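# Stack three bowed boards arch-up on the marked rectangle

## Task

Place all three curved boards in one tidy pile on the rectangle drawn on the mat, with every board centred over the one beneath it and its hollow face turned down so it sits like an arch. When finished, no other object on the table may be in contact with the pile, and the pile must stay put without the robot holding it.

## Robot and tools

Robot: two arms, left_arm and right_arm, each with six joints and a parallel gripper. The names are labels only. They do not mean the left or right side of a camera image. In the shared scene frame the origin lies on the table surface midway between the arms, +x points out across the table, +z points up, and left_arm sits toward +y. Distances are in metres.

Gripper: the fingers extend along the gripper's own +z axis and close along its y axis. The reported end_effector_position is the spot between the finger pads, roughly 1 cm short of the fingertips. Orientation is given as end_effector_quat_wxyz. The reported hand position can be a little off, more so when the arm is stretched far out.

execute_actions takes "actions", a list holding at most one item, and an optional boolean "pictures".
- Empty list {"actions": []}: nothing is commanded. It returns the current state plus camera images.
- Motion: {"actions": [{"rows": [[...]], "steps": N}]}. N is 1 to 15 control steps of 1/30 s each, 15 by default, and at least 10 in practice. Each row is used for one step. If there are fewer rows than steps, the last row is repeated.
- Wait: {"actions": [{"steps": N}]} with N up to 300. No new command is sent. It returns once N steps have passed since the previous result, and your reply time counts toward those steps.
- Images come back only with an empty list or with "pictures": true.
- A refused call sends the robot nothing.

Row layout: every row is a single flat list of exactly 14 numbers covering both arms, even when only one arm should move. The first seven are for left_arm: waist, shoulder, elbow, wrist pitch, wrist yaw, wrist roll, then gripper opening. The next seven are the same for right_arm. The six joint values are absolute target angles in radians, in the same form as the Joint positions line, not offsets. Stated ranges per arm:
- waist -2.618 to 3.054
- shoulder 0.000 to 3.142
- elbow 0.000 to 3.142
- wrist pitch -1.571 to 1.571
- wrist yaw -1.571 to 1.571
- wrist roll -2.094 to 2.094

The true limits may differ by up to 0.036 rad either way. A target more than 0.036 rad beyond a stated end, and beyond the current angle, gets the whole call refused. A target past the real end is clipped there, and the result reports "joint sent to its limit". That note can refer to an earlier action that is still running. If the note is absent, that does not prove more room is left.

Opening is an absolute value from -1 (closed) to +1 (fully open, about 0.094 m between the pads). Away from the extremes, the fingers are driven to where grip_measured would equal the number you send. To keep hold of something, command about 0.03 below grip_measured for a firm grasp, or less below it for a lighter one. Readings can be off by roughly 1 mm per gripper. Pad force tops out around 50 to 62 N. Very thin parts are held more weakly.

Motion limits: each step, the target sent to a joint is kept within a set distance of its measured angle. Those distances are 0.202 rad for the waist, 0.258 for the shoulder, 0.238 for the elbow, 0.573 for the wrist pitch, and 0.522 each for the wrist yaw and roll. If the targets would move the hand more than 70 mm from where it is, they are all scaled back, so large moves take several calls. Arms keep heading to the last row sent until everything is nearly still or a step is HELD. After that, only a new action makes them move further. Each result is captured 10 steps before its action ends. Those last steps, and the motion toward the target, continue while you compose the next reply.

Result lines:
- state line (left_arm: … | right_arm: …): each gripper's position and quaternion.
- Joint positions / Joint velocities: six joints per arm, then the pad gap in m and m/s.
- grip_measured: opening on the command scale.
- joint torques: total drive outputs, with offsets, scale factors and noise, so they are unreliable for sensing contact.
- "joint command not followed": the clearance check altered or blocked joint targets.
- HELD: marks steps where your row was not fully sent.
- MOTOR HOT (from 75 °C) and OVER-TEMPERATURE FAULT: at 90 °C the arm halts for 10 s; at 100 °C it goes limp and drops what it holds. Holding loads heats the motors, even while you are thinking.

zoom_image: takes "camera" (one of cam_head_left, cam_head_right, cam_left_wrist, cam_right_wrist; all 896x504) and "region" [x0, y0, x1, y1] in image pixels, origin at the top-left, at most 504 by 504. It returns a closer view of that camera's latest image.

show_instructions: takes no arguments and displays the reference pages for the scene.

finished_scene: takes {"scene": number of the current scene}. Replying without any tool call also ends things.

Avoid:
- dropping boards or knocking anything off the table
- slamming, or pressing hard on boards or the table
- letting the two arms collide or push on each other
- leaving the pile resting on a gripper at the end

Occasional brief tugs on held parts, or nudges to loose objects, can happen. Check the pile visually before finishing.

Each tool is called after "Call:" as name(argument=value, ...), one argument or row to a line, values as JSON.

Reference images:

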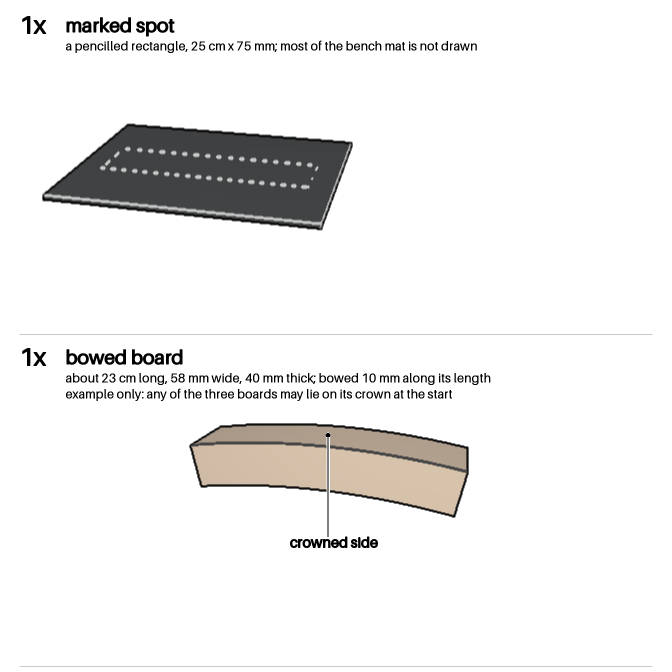

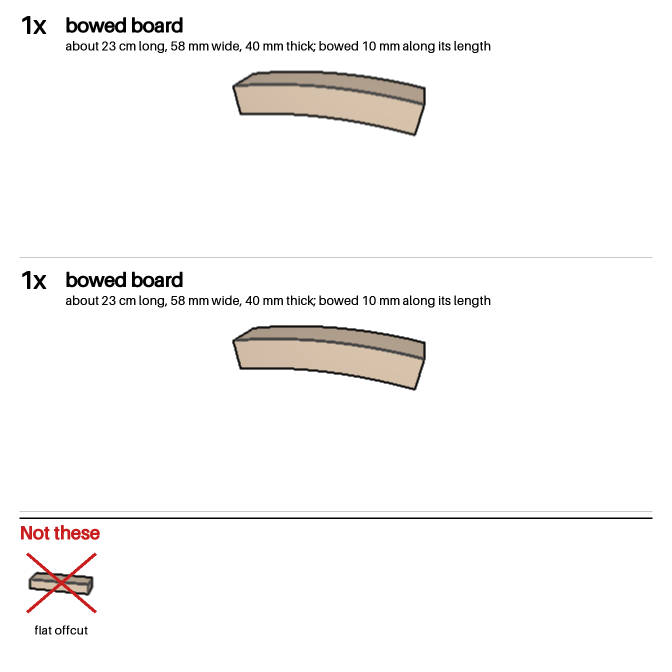

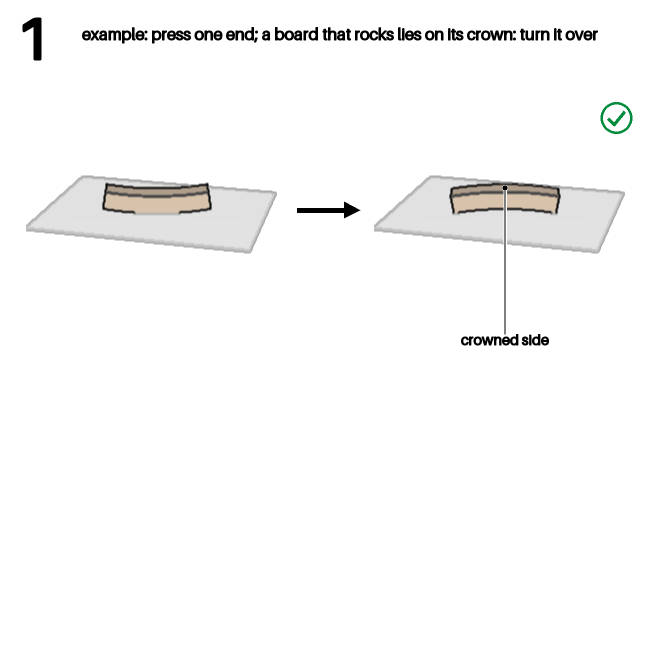

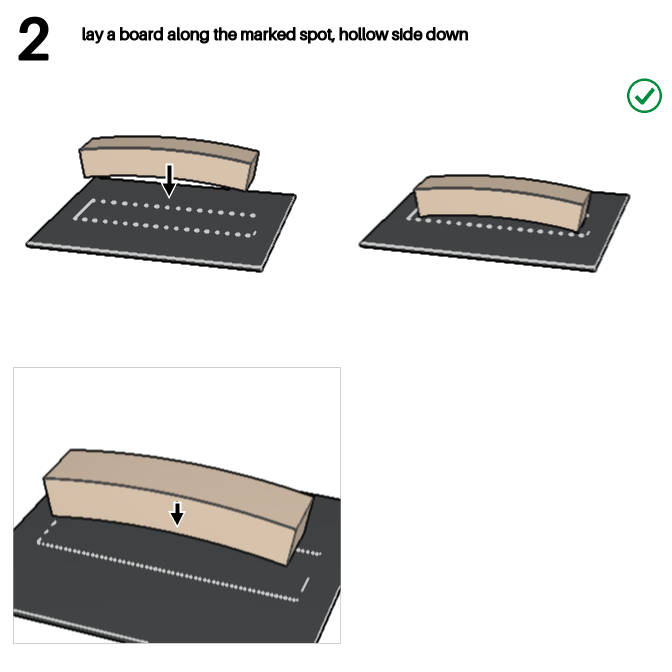

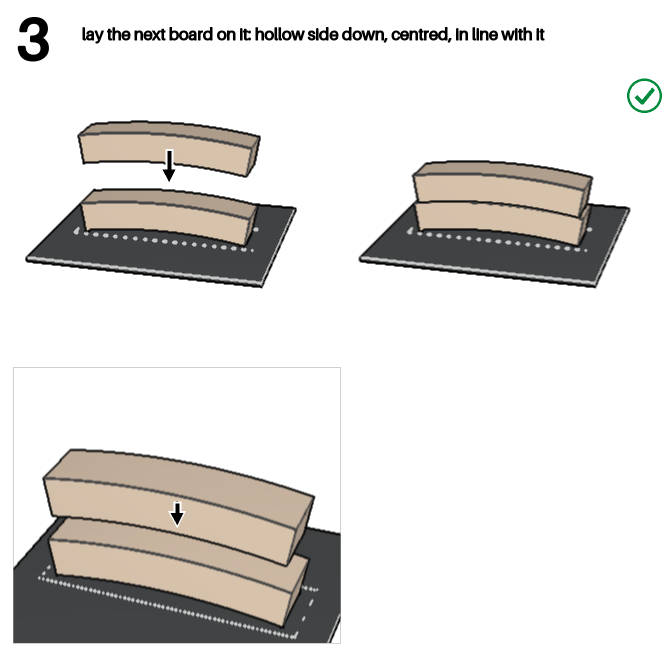

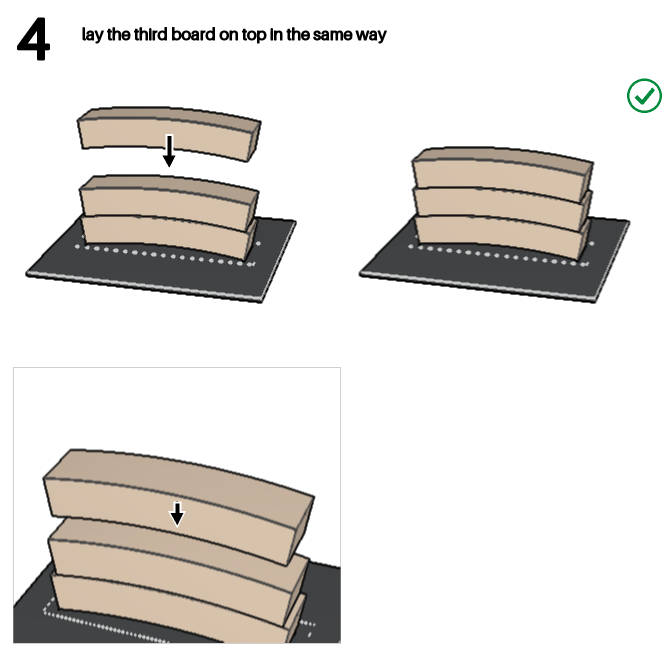

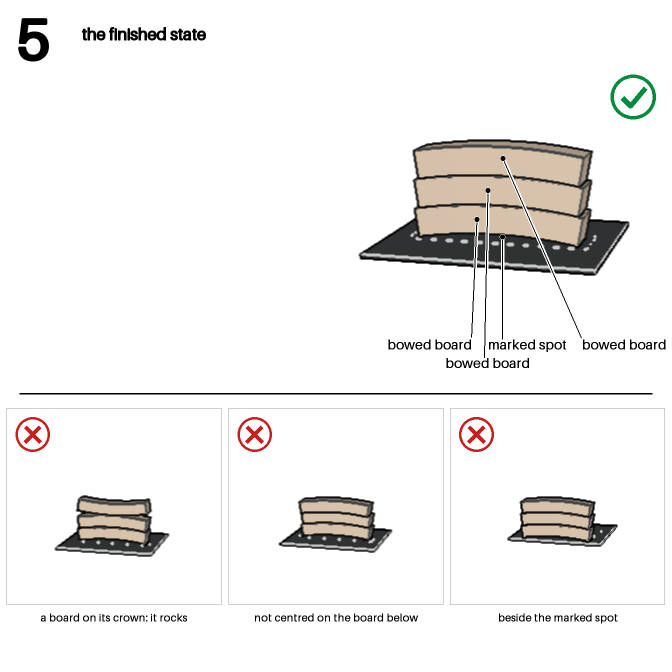

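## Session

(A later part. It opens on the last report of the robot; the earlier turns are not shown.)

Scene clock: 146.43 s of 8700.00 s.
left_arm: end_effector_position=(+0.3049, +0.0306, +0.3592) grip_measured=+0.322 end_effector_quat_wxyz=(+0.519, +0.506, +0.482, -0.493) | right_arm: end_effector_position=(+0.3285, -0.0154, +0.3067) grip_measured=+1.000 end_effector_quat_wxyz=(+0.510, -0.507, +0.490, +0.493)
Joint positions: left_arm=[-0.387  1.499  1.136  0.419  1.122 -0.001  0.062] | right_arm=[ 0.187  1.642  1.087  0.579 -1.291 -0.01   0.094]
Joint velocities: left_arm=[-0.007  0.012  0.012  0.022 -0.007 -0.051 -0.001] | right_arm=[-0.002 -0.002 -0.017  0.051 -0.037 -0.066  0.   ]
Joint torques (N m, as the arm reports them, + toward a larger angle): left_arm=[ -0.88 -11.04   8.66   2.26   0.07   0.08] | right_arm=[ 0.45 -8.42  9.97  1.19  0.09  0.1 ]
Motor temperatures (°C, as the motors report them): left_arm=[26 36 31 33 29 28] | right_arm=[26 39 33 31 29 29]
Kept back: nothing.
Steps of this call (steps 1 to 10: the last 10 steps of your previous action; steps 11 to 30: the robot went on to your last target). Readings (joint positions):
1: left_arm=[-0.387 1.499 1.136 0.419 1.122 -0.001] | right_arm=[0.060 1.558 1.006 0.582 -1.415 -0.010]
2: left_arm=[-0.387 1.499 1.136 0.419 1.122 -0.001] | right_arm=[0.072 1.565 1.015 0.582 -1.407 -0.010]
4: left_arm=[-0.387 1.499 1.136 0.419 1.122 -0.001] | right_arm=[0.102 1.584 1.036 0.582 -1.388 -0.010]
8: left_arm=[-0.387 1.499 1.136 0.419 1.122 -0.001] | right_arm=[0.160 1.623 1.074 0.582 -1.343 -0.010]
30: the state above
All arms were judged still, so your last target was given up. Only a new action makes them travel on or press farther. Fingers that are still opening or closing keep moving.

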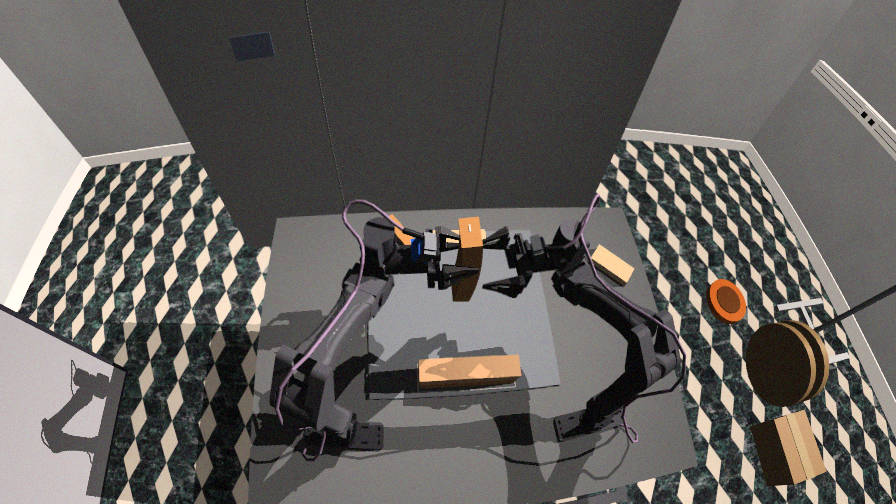

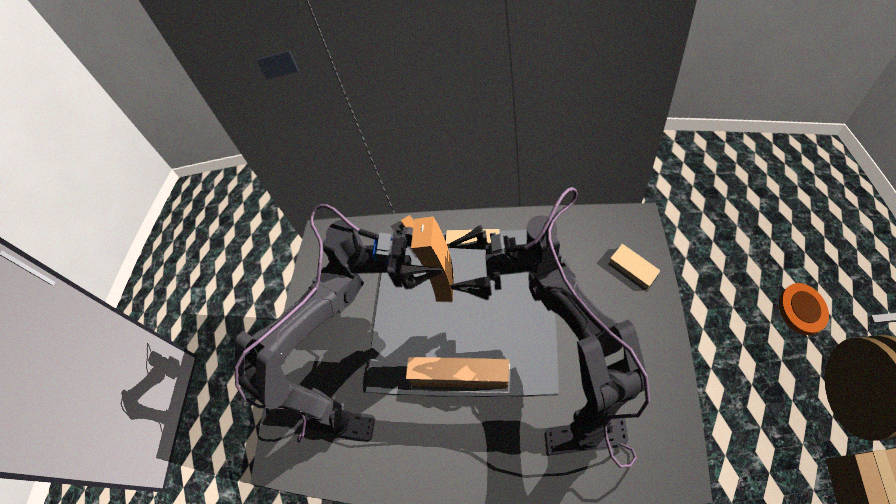

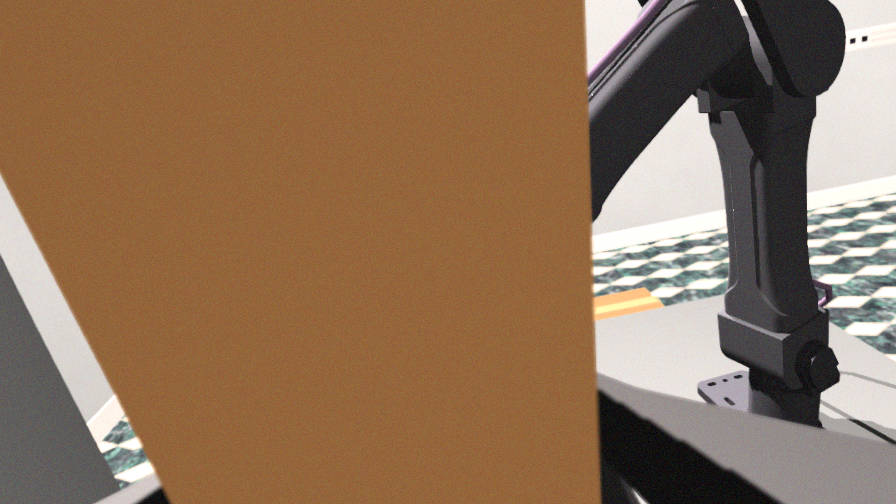

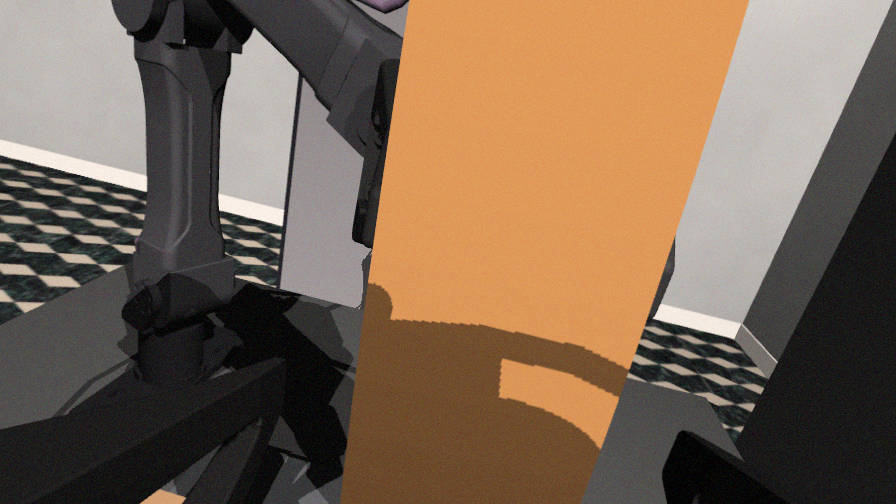

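Call:
execute_actions(
  actions=[
    {"rows": [[-0.398,1.455,1.145,0.485,1.130,0.008,0.275,0.1939,1.6532,1.1202,0.5559,-1.2810,0.0,1],[-0.398,1.455,1.145,0.485,1.130,0.008,0.275,0.1949,1.6537,1.1208,0.5557,-1.2788,0.0,1],[-0.398,1.455,1.145,0.485,1.130,0.008,0.275,0.1965,1.6545,1.1217,0.5554,-1.2760,0.0,1],[-0.398,1.455,1.145,0.485,1.130,0.008,0.275,0.1987,1.6556,1.1230,0.5549,-1.2728,0.0,1],[-0.398,1.455,1.145,0.485,1.130,0.008,0.275,0.2015,1.6570,1.1246,0.5543,-1.2691,0.0,1],[-0.398,1.455,1.145,0.485,1.130,0.008,0.275,0.2047,1.6587,1.1264,0.5536,-1.2651,0.0,1],[-0.398,1.455,1.145,0.485,1.130,0.008,0.275,0.2084,1.6605,1.1285,0.5528,-1.2607,0.0,1],[-0.398,1.455,1.145,0.485,1.130,0.008,0.275,0.2124,1.6626,1.1308,0.5520,-1.2560,0.0,1],[-0.398,1.455,1.145,0.485,1.130,0.008,0.275,0.2168,1.6648,1.1333,0.5510,-1.2511,0.0,1],[-0.398,1.455,1.145,0.485,1.130,0.008,0.275,0.2215,1.6671,1.1359,0.5500,-1.2460,0.0,1],[-0.398,1.455,1.145,0.485,1.130,0.008,0.275,0.2264,1.6696,1.1387,0.5490,-1.2407,0.0,1],[-0.398,1.455,1.145,0.485,1.130,0.008,0.275,0.2315,1.6722,1.1416,0.5479,-1.2354,0.0,1],[-0.398,1.455,1.145,0.485,1.130,0.008,0.275,0.2368,1.6748,1.1446,0.5468,-1.2300,0.0,1],[-0.398,1.455,1.145,0.485,1.130,0.008,0.275,0.2421,1.6775,1.1477,0.5456,-1.2246,0.0,1],[-0.398,1.455,1.145,0.485,1.130,0.008,0.275,0.2475,1.6803,1.1508,0.5445,-1.2193,0.0,1]], "steps": 15},
  ],
)

Call:
execute_actions(
  actions=[
    {"rows": [[-0.398,1.455,1.145,0.485,1.130,0.008,0.275,0.2529,1.6830,1.1538,0.5434,-1.2140,0.0,1],[-0.398,1.455,1.145,0.485,1.130,0.008,0.275,0.2582,1.6857,1.1569,0.5422,-1.2089,0.0,1],[-0.398,1.455,1.145,0.485,1.130,0.008,0.275,0.2635,1.6883,1.1599,0.5411,-1.2040,0.0,1],[-0.398,1.455,1.145,0.485,1.130,0.008,0.275,0.2686,1.6909,1.1628,0.5400,-1.1993,0.0,1],[-0.398,1.455,1.145,0.485,1.130,0.008,0.275,0.2735,1.6934,1.1656,0.5390,-1.1949,0.0,1],[-0.398,1.455,1.145,0.485,1.130,0.008,0.275,0.2782,1.6957,1.1682,0.5380,-1.1909,0.0,1],[-0.398,1.455,1.145,0.485,1.130,0.008,0.275,0.2826,1.6979,1.1707,0.5370,-1.1872,0.0,1],[-0.398,1.455,1.145,0.485,1.130,0.008,0.275,0.2866,1.7000,1.1730,0.5362,-1.1840,0.0,1],[-0.398,1.455,1.145,0.485,1.130,0.008,0.275,0.2903,1.7018,1.1751,0.5354,-1.1812,0.0,1],[-0.398,1.455,1.145,0.485,1.130,0.008,0.275,0.2935,1.7035,1.1769,0.5347,-1.1790,0.0,1],[-0.398,1.455,1.145,0.485,1.130,0.008,0.275,0.2963,1.7049,1.1785,0.5341,-1.1774,0.0,1],[-0.398,1.455,1.145,0.485,1.130,0.008,0.275,0.2985,1.7060,1.1798,0.5336,-1.1764,0.0,1],[-0.398,1.455,1.145,0.485,1.130,0.008,0.275,0.3001,1.7068,1.1807,0.5333,-1.176,0.0,1],[-0.398,1.455,1.145,0.485,1.130,0.008,0.275,0.3011,1.7073,1.1813,0.5331,-1.176,0.0,1],[-0.398,1.455,1.145,0.485,1.130,0.008,0.275,0.3015,1.7075,1.1815,0.533,-1.176,0.0,1]], "steps": 15},
  ],
)

Call:
execute_actions(
  actions=[
    {"steps": 22},
  ],
  pictures=true,
)

Scene clock: 152.53 s of 8700.00 s.
left_arm: end_effector_position=(+0.3049, +0.0306, +0.3592) grip_measured=+0.322 end_effector_quat_wxyz=(+0.519, +0.506, +0.482, -0.493) | right_arm: end_effector_position=(+0.3295, -0.0154, +0.3068) grip_measured=+1.000 end_effector_quat_wxyz=(+0.511, -0.505, +0.491, +0.492)
Joint positions: left_arm=[-0.387  1.499  1.136  0.419  1.122 -0.001  0.062] | right_arm=[ 0.187  1.642  1.087  0.579 -1.285 -0.01   0.094]
Joint velocities: left_arm=[-0.027 -0.007 -0.017 -0.051 -0.066 -0.095 -0.001] | right_arm=[-0.002  0.007 -0.007  0.022  0.168  0.022  0.   ]
Joint torques (N m, as the arm reports them, + toward a larger angle): left_arm=[ -1.13 -11.06   8.63   2.29   0.06   0.06] | right_arm=[ 1.06 -8.08 10.4   1.19  0.07  0.1 ]
Motor temperatures (°C, as the motors report them): left_arm=[26 36 31 33 29 28] | right_arm=[26 38 34 31 29 29]
Steps of this call (steps 1 to 90: nothing new was sent; then 2.93 s passed at rest; steps 91 to 95: the first 5 steps of this action). Readings (joint positions):
91: left_arm=[-0.387 1.499 1.136 0.419 1.122 -0.001] | right_arm=[0.187 1.642 1.087 0.579 -1.291 -0.010]
92: left_arm=[-0.387 1.499 1.136 0.419 1.122 -0.001] | right_arm=[0.187 1.642 1.087 0.579 -1.290 -0.010]
94: left_arm=[-0.387 1.499 1.136 0.419 1.122 -0.001] | right_arm=[0.187 1.642 1.087 0.579 -1.287 -0.010]
95: the state above

Scene clock: 153.03 s of 8700.00 s.
left_arm: end_effector_position=(+0.3049, +0.0306, +0.3592) grip_measured=+0.322 end_effector_quat_wxyz=(+0.519, +0.506, +0.482, -0.493) | right_arm: end_effector_position=(+0.3304, +0.0099, +0.3087) grip_measured=+1.000 end_effector_quat_wxyz=(+0.510, -0.506, +0.490, +0.494)
Joint positions: left_arm=[-0.387  1.499  1.136  0.419  1.122 -0.001  0.062] | right_arm=[ 0.254  1.675  1.13   0.568 -1.222 -0.01   0.094]
Joint velocities: left_arm=[ 0.007 -0.012  0.002 -0.037 -0.007 -0.022  0.001] | right_arm=[ 0.154  0.09   0.061 -0.007  0.125 -0.007  0.   ]
Joint torques (N m, as the arm reports them, + toward a larger angle): left_arm=[ -1.08 -11.09   8.44   2.27   0.09   0.09] | right_arm=[ 0.84 -8.6   9.92  1.25  0.08  0.09]
Motor temperatures (°C, as the motors report them): left_arm=[26 36 31 33 29 28] | right_arm=[26 38 34 31 29 29]
Steps of this call (steps 1 to 10: the last 10 steps of your previous action; steps 11 to 15: the first 5 steps of this action). Readings (joint positions):
11: left_arm=[-0.387 1.499 1.136 0.419 1.122 -0.001] | right_arm=[0.233 1.663 1.119 0.573 -1.242 -0.010]
12: left_arm=[-0.387 1.499 1.136 0.419 1.122 -0.001] | right_arm=[0.238 1.666 1.122 0.572 -1.237 -0.010]
14: left_arm=[-0.387 1.499 1.136 0.419 1.122 -0.001] | right_arm=[0.249 1.672 1.127 0.569 -1.227 -0.010]
15: the state above

Scene clock: 153.77 s of 8700.00 s.
left_arm: end_effector_position=(+0.3049, +0.0306, +0.3592) grip_measured=+0.322 end_effector_quat_wxyz=(+0.519, +0.506, +0.482, -0.493) | right_arm: end_effector_position=(+0.3305, +0.0243, +0.3074) grip_measured=+1.000 end_effector_quat_wxyz=(+0.508, -0.504, +0.494, +0.495)
Joint positions: left_arm=[-0.387  1.499  1.136  0.419  1.122 -0.001  0.062] | right_arm=[ 0.292  1.693  1.15   0.557 -1.183 -0.01   0.094]
Joint velocities: left_arm=[-0.007  0.002 -0.012 -0.037 -0.066  0.037  0.001] | right_arm=[-0.007  0.002 -0.017 -0.022 -0.007 -0.051  0.   ]
Joint torques (N m, as the arm reports them, + toward a larger angle): left_arm=[ -1.03 -10.97   8.72   2.28   0.08   0.05] | right_arm=[ 0.77 -8.86  9.94  1.28  0.09  0.09]
Motor temperatures (°C, as the motors report them): left_arm=[26 36 32 33 29 28] | right_arm=[26 38 34 31 29 29]
Kept back: nothing.
Steps of this call (steps 1 to 10: the last 10 steps of your previous action; steps 11 to 22: the robot went on to your last target). Readings (joint positions):
1: left_arm=[-0.387 1.499 1.136 0.419 1.122 -0.001] | right_arm=[0.259 1.677 1.133 0.567 -1.217 -0.010]
2: left_arm=[-0.387 1.499 1.136 0.419 1.122 -0.001] | right_arm=[0.264 1.680 1.135 0.566 -1.213 -0.010]
4: left_arm=[-0.387 1.499 1.136 0.419 1.122 -0.001] | right_arm=[0.273 1.685 1.140 0.563 -1.205 -0.010]
8: left_arm=[-0.387 1.499 1.136 0.419 1.122 -0.001] | right_arm=[0.287 1.691 1.148 0.560 -1.193 -0.010]
22: the state above

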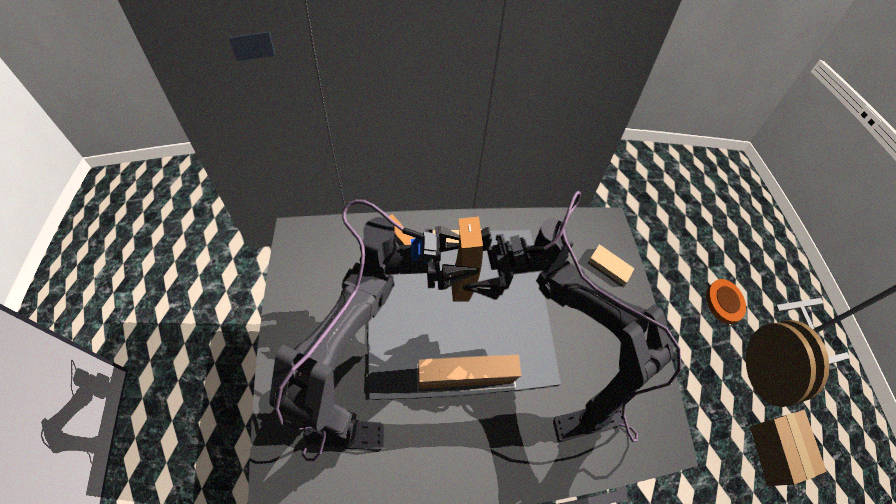

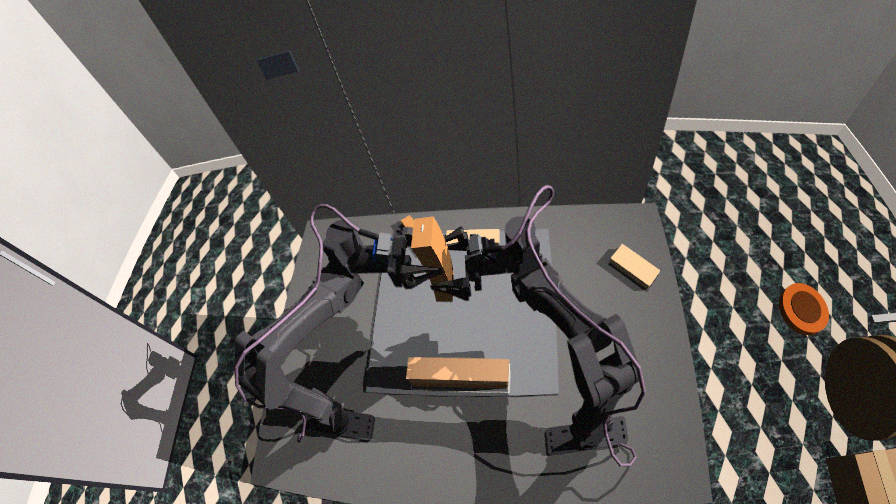

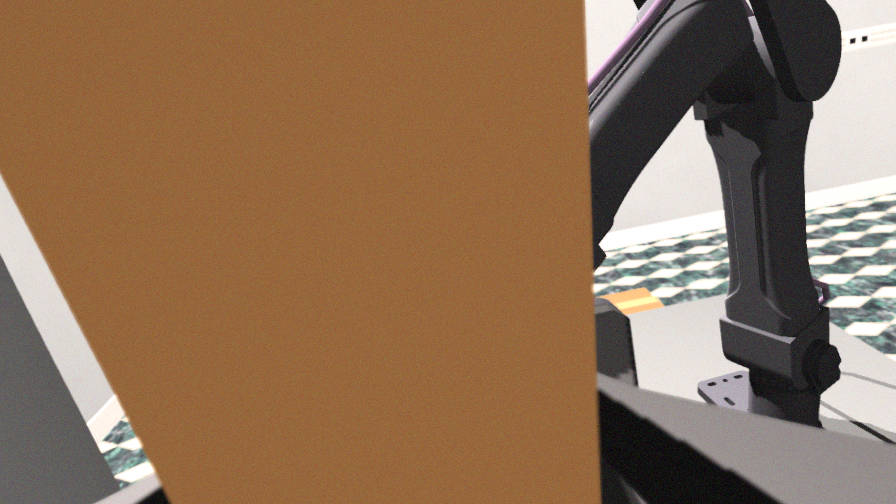

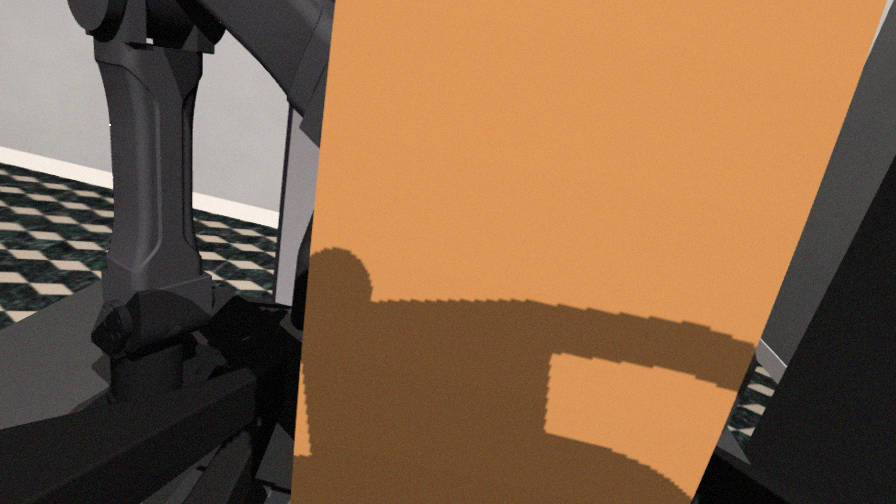

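Call:
execute_actions(
  actions=[
    {"rows": [[-0.398,1.455,1.145,0.485,1.130,0.008,0.275,0.3015,1.7075,1.1815,0.533,-1.176,0.0,0.95],[-0.398,1.455,1.145,0.485,1.130,0.008,0.275,0.3015,1.7075,1.1815,0.533,-1.176,0.0,0.90],[-0.398,1.455,1.145,0.485,1.130,0.008,0.275,0.3015,1.7075,1.1815,0.533,-1.176,0.0,0.85],[-0.398,1.455,1.145,0.485,1.130,0.008,0.275,0.3015,1.7075,1.1815,0.533,-1.176,0.0,0.80],[-0.398,1.455,1.145,0.485,1.130,0.008,0.275,0.3015,1.7075,1.1815,0.533,-1.176,0.0,0.75],[-0.398,1.455,1.145,0.485,1.130,0.008,0.275,0.3015,1.7075,1.1815,0.533,-1.176,0.0,0.70],[-0.398,1.455,1.145,0.485,1.130,0.008,0.275,0.3015,1.7075,1.1815,0.533,-1.176,0.0,0.65],[-0.398,1.455,1.145,0.485,1.130,0.008,0.275,0.3015,1.7075,1.1815,0.533,-1.176,0.0,0.60],[-0.398,1.455,1.145,0.485,1.130,0.008,0.275,0.3015,1.7075,1.1815,0.533,-1.176,0.0,0.56],[-0.398,1.455,1.145,0.485,1.130,0.008,0.275,0.3015,1.7075,1.1815,0.533,-1.176,0.0,0.52],[-0.398,1.455,1.145,0.485,1.130,0.008,0.275,0.3015,1.7075,1.1815,0.533,-1.176,0.0,0.49],[-0.398,1.455,1.145,0.485,1.130,0.008,0.275,0.3015,1.7075,1.1815,0.533,-1.176,0.0,0.47],[-0.398,1.455,1.145,0.485,1.130,0.008,0.275,0.3015,1.7075,1.1815,0.533,-1.176,0.0,0.455],[-0.398,1.455,1.145,0.485,1.130,0.008,0.275,0.3015,1.7075,1.1815,0.533,-1.176,0.0,0.44],[-0.398,1.455,1.145,0.485,1.130,0.008,0.275,0.3015,1.7075,1.1815,0.533,-1.176,0.0,0.43]], "steps": 15},
  ],
)

Call:
execute_actions(
  actions=[
    {"rows": [[-0.398,1.455,1.145,0.485,1.130,0.008,0.275,0.3015,1.7075,1.1815,0.533,-1.176,0.0,0.42],[-0.398,1.455,1.145,0.485,1.130,0.008,0.275,0.3015,1.7075,1.1815,0.533,-1.176,0.0,0.41],[-0.398,1.455,1.145,0.485,1.130,0.008,0.275,0.3015,1.7075,1.1815,0.533,-1.176,0.0,0.40],[-0.398,1.455,1.145,0.485,1.130,0.008,0.275,0.3015,1.7075,1.1815,0.533,-1.176,0.0,0.39],[-0.398,1.455,1.145,0.485,1.130,0.008,0.275,0.3015,1.7075,1.1815,0.533,-1.176,0.0,0.38],[-0.398,1.455,1.145,0.485,1.130,0.008,0.275,0.3015,1.7075,1.1815,0.533,-1.176,0.0,0.372],[-0.398,1.455,1.145,0.485,1.130,0.008,0.275,0.3015,1.7075,1.1815,0.533,-1.176,0.0,0.364],[-0.398,1.455,1.145,0.485,1.130,0.008,0.275,0.3015,1.7075,1.1815,0.533,-1.176,0.0,0.356],[-0.398,1.455,1.145,0.485,1.130,0.008,0.275,0.3015,1.7075,1.1815,0.533,-1.176,0.0,0.348],[-0.398,1.455,1.145,0.485,1.130,0.008,0.275,0.3015,1.7075,1.1815,0.533,-1.176,0.0,0.340],[-0.398,1.455,1.145,0.485,1.130,0.008,0.275,0.3015,1.7075,1.1815,0.533,-1.176,0.0,0.332],[-0.398,1.455,1.145,0.485,1.130,0.008,0.275,0.3015,1.7075,1.1815,0.533,-1.176,0.0,0.324],[-0.398,1.455,1.145,0.485,1.130,0.008,0.275,0.3015,1.7075,1.1815,0.533,-1.176,0.0,0.316],[-0.398,1.455,1.145,0.485,1.130,0.008,0.275,0.3015,1.7075,1.1815,0.533,-1.176,0.0,0.308],[-0.398,1.455,1.145,0.485,1.130,0.008,0.275,0.3015,1.7075,1.1815,0.533,-1.176,0.0,0.30]], "steps": 15},
  ],
)

Call:
execute_actions(
  actions=[
    {"steps": 20},
  ],
)

Scene clock: 155.67 s of 8700.00 s.
left_arm: end_effector_position=(+0.3049, +0.0306, +0.3592) grip_measured=+0.322 end_effector_quat_wxyz=(+0.519, +0.506, +0.482, -0.493) | right_arm: end_effector_position=(+0.3306, +0.0243, +0.3074) grip_measured=+0.777 end_effector_quat_wxyz=(+0.508, -0.504, +0.494, +0.495)
Joint positions: left_arm=[-0.387  1.499  1.136  0.419  1.122 -0.001  0.062] | right_arm=[ 0.292  1.693  1.15   0.557 -1.183 -0.01   0.083]
Joint velocities: left_arm=[ 0.017 -0.007  0.007 -0.007 -0.051 -0.037  0.   ] | right_arm=[-0.007 -0.002 -0.007  0.051 -0.066 -0.007 -0.049]
Joint torques (N m, as the arm reports them, + toward a larger angle): left_arm=[ -0.94 -11.03   8.53   2.26   0.07   0.14] | right_arm=[ 0.76 -8.85  9.93  1.26  0.08  0.1 ]
Motor temperatures (°C, as the motors report them): left_arm=[26 36 32 33 29 28] | right_arm=[26 38 35 31 29 29]
Steps of this call (steps 1 to 15: the robot went on to your last target; steps 16 to 52: nothing new was sent; steps 53 to 57: the first 5 steps of this action). Readings (joint positions):
53: left_arm=[-0.387 1.499 1.136 0.419 1.122 -0.001] | right_arm=[0.292 1.693 1.150 0.557 -1.183 -0.010]
54: left_arm=[-0.387 1.499 1.136 0.419 1.122 -0.001] | right_arm=[0.292 1.693 1.150 0.557 -1.183 -0.010]
56: left_arm=[-0.387 1.499 1.136 0.419 1.122 -0.001] | right_arm=[0.292 1.693 1.150 0.557 -1.183 -0.010]
57: the state above

Scene clock: 156.17 s of 8700.00 s.
left_arm: end_effector_position=(+0.3051, +0.0306, +0.3593) grip_measured=+0.322 end_effector_quat_wxyz=(+0.519, +0.506, +0.482, -0.493) | right_arm: end_effector_position=(+0.3304, +0.0243, +0.3073) grip_measured=+0.387 end_effector_quat_wxyz=(+0.508, -0.504, +0.494, +0.495)
Joint positions: left_arm=[-0.387  1.499  1.136  0.42   1.121 -0.     0.062] | right_arm=[ 0.292  1.693  1.15   0.557 -1.184 -0.01   0.065]
Joint velocities: left_arm=[-0.012  0.007 -0.012  0.037 -0.066 -0.066 -0.   ] | right_arm=[ 0.002 -0.002 -0.017  0.022 -0.066 -0.007 -0.012]
Joint torques (N m, as the arm reports them, + toward a larger angle): left_arm=[ -0.92 -11.08   8.59   2.25   0.13   0.07] | right_arm=[ 0.76 -8.84  9.99  1.28  0.12  0.09]
Motor temperatures (°C, as the motors report them): left_arm=[26 36 32 33 29 28] | right_arm=[26 38 35 31 29 29]
Steps of this call (steps 1 to 10: the last 10 steps of your previous action; steps 11 to 15: the first 5 steps of this action). Readings (joint positions):
11: left_arm=[-0.387 1.499 1.136 0.419 1.122 -0.001] | right_arm=[0.292 1.693 1.150 0.557 -1.183 -0.010]
12: left_arm=[-0.387 1.499 1.136 0.419 1.122 -0.001] | right_arm=[0.292 1.693 1.150 0.557 -1.183 -0.010]
14: left_arm=[-0.387 1.499 1.136 0.420 1.122 -0.000] | right_arm=[0.292 1.693 1.150 0.557 -1.183 -0.010]
15: the state above

Scene clock: 156.83 s of 8700.00 s.
left_arm: end_effector_position=(+0.3057, +0.0306, +0.3594) grip_measured=+0.322 end_effector_quat_wxyz=(+0.520, +0.505, +0.482, -0.492) | right_arm: end_effector_position=(+0.3305, +0.0243, +0.3073) grip_measured=+0.339 end_effector_quat_wxyz=(+0.508, -0.504, +0.493, +0.495)
Joint positions: left_arm=[-0.387  1.499  1.136  0.42   1.118  0.     0.062] | right_arm=[ 0.292  1.693  1.15   0.557 -1.183 -0.011  0.063]
Joint velocities: left_arm=[ 0.002 -0.017 -0.022 -0.081 -0.037  0.007  0.   ] | right_arm=[-0.007  0.002  0.012 -0.037 -0.022 -0.037  0.001]
Joint torques (N m, as the arm reports them, + toward a larger angle): left_arm=[ -0.9  -10.96   8.57   2.29   0.11   0.06] | right_arm=[ 0.76 -8.79  9.99  1.27  0.09  0.1 ]
Motor temperatures (°C, as the motors report them): left_arm=[26 36 32 33 29 28] | right_arm=[26 38 35 31 29 29]
Kept back: nothing.
Steps of this call (steps 1 to 10: the last 10 steps of your previous action; steps 11 to 15: the robot went on to your last target; steps 16 to 20: nothing new was sent). Readings (joint positions):
1: left_arm=[-0.387 1.499 1.136 0.420 1.121 -0.000] | right_arm=[0.292 1.693 1.150 0.557 -1.184 -0.010]
2: left_arm=[-0.387 1.499 1.136 0.420 1.120 0.000] | right_arm=[0.292 1.693 1.150 0.557 -1.184 -0.010]
4: left_arm=[-0.387 1.499 1.136 0.420 1.119 0.000] | right_arm=[0.292 1.693 1.150 0.557 -1.184 -0.010]
8: left_arm=[-0.387 1.499 1.136 0.420 1.118 0.000] | right_arm=[0.292 1.693 1.150 0.557 -1.183 -0.011]
20: the state above
All arms were judged still, so your last target was given up. Only a new action makes them travel on or press farther. Fingers that are still opening or closing keep moving.

Call:
execute_actions(
  actions=[
    {"rows": [[-0.398,1.455,1.145,0.485,1.130,0.008,0.275,0.3015,1.7075,1.1815,0.533,-1.176,0.0,0.295],[-0.398,1.455,1.145,0.485,1.130,0.008,0.282,0.3015,1.7075,1.1815,0.533,-1.176,0.0,0.29],[-0.398,1.455,1.145,0.48,1.130,0.008,0.289,0.3015,1.7075,1.1815,0.536,-1.176,0.0,0.285],[-0.398,1.455,1.145,0.475,1.130,0.008,0.296,0.3015,1.7075,1.1815,0.54,-1.176,0.0,0.285],[-0.398,1.455,1.145,0.47,1.130,0.008,0.303,0.3015,1.7075,1.1815,0.545,-1.176,0.0,0.285],[-0.398,1.455,1.145,0.465,1.130,0.008,0.310,0.3015,1.7075,1.1815,0.55,-1.176,0.0,0.285],[-0.398,1.455,1.145,0.46,1.130,0.008,0.317,0.3015,1.7075,1.1815,0.555,-1.176,0.0,0.285],[-0.398,1.455,1.145,0.455,1.130,0.008,0.324,0.3015,1.7075,1.1815,0.56,-1.176,0.0,0.285],[-0.398,1.455,1.145,0.45,1.130,0.008,0.332,0.3015,1.7075,1.1815,0.565,-1.176,0.0,0.285],[-0.398,1.455,1.145,0.445,1.130,0.008,0.342,0.3015,1.7075,1.1815,0.57,-1.176,0.0,0.285],[-0.398,1.455,1.145,0.44,1.130,0.008,0.355,0.3015,1.7075,1.1815,0.575,-1.176,0.0,0.285],[-0.398,1.455,1.145,0.44,1.130,0.008,0.375,0.3015,1.7075,1.1815,0.58,-1.176,0.0,0.285],[-0.398,1.455,1.145,0.44,1.130,0.008,0.40,0.3015,1.7075,1.1815,0.58,-1.176,0.0,0.285],[-0.398,1.455,1.145,0.44,1.130,0.008,0.44,0.3015,1.7075,1.1815,0.58,-1.176,0.0,0.285],[-0.398,1.455,1.145,0.44,1.130,0.008,0.49,0.3015,1.7075,1.1815,0.58,-1.176,0.0,0.285]], "steps": 15},
  ],
)

Call:
execute_actions(
  actions=[
    {"rows": [[-0.398,1.455,1.145,0.44,1.130,0.008,0.55,0.3015,1.7075,1.1815,0.58,-1.176,0.0,0.285],[-0.398,1.455,1.145,0.44,1.130,0.008,0.62,0.3015,1.7075,1.1815,0.58,-1.176,0.0,0.285],[-0.398,1.455,1.145,0.44,1.130,0.008,0.69,0.3015,1.7075,1.1815,0.58,-1.176,0.0,0.285],[-0.398,1.455,1.145,0.44,1.130,0.008,0.76,0.3015,1.7075,1.1815,0.58,-1.176,0.0,0.285],[-0.398,1.455,1.145,0.44,1.130,0.008,0.83,0.3015,1.7075,1.1815,0.58,-1.176,0.0,0.285],[-0.398,1.455,1.145,0.44,1.130,0.008,0.90,0.3015,1.7075,1.1815,0.58,-1.176,0.0,0.285],[-0.398,1.455,1.145,0.44,1.130,0.008,0.96,0.3015,1.7075,1.1815,0.58,-1.176,0.0,0.285],[-0.398,1.455,1.145,0.44,1.130,0.008,1,0.3015,1.7075,1.1815,0.58,-1.176,0.0,0.285]], "steps": 15},
  ],
)

Scene clock: 158.30 s of 8700.00 s.
left_arm: end_effector_position=(+0.3057, +0.0306, +0.3594) grip_measured=+0.322 end_effector_quat_wxyz=(+0.520, +0.505, +0.482, -0.492) | right_arm: end_effector_position=(+0.3305, +0.0243, +0.3073) grip_measured=+0.339 end_effector_quat_wxyz=(+0.508, -0.504, +0.493, +0.495)
Joint positions: left_arm=[-0.387  1.499  1.136  0.42   1.118  0.     0.062] | right_arm=[ 0.292  1.693  1.15   0.557 -1.183 -0.011  0.063]
Joint velocities: left_arm=[-0.017  0.007 -0.027  0.051  0.051 -0.007 -0.001] | right_arm=[-0.002  0.007  0.007 -0.007 -0.022 -0.022 -0.   ]
Joint torques (N m, as the arm reports them, + toward a larger angle): left_arm=[ -0.9  -11.02   8.65   2.12   0.1    0.06] | right_arm=[ 0.72 -8.88  9.95  1.41  0.09  0.1 ]
Motor temperatures (°C, as the motors report them): left_arm=[26 36 32 34 29 28] | right_arm=[26 38 35 31 29 29]
Steps of this call (steps 1 to 39: nothing new was sent; steps 40 to 44: the first 5 steps of this action). Readings (joint positions):
40: left_arm=[-0.387 1.499 1.136 0.420 1.118 0.000] | right_arm=[0.292 1.693 1.150 0.557 -1.183 -0.011]
41: left_arm=[-0.387 1.499 1.136 0.420 1.118 0.000] | right_arm=[0.292 1.693 1.150 0.557 -1.183 -0.011]
43: left_arm=[-0.387 1.499 1.136 0.420 1.118 0.000] | right_arm=[0.292 1.693 1.150 0.557 -1.183 -0.011]
44: the state above

Scene clock: 158.80 s of 8700.00 s.
left_arm: end_effector_position=(+0.3014, +0.0324, +0.3661) grip_measured=+0.794 end_effector_quat_wxyz=(+0.526, +0.508, +0.475, -0.490) | right_arm: end_effector_position=(+0.3340, +0.0257, +0.2993) grip_measured=+0.339 end_effector_quat_wxyz=(+0.502, -0.501, +0.500, +0.497)
Joint positions: left_arm=[-0.387  1.482  1.136  0.423  1.121  0.     0.084] | right_arm=[ 0.292  1.713  1.15   0.558 -1.183 -0.01   0.063]
Joint velocities: left_arm=[-0.007 -0.027 -0.007  0.007 -0.007 -0.037  0.069] | right_arm=[-0.007  0.037  0.007  0.037  0.095 -0.022 -0.001]
Joint torques (N m, as the arm reports them, + toward a larger angle): left_arm=[-1.08 -9.22  8.56  1.65  0.03  0.06] | right_arm=[  0.72 -11.16   9.93   1.81   0.03   0.09]
Motor temperatures (°C, as the motors report them): left_arm=[26 36 32 33 29 28] | right_arm=[26 38 35 31 29 29]
Steps of this call (steps 1 to 10: the last 10 steps of your previous action; steps 11 to 15: the first 5 steps of this action). Readings (joint positions):
11: left_arm=[-0.387 1.489 1.136 0.417 1.119 0.000] | right_arm=[0.292 1.703 1.150 0.558 -1.185 -0.011]
12: left_arm=[-0.387 1.487 1.136 0.418 1.119 0.000] | right_arm=[0.292 1.706 1.150 0.558 -1.185 -0.010]
14: left_arm=[-0.387 1.483 1.136 0.422 1.120 0.000] | right_arm=[0.292 1.711 1.150 0.558 -1.183 -0.010]
15: the state above


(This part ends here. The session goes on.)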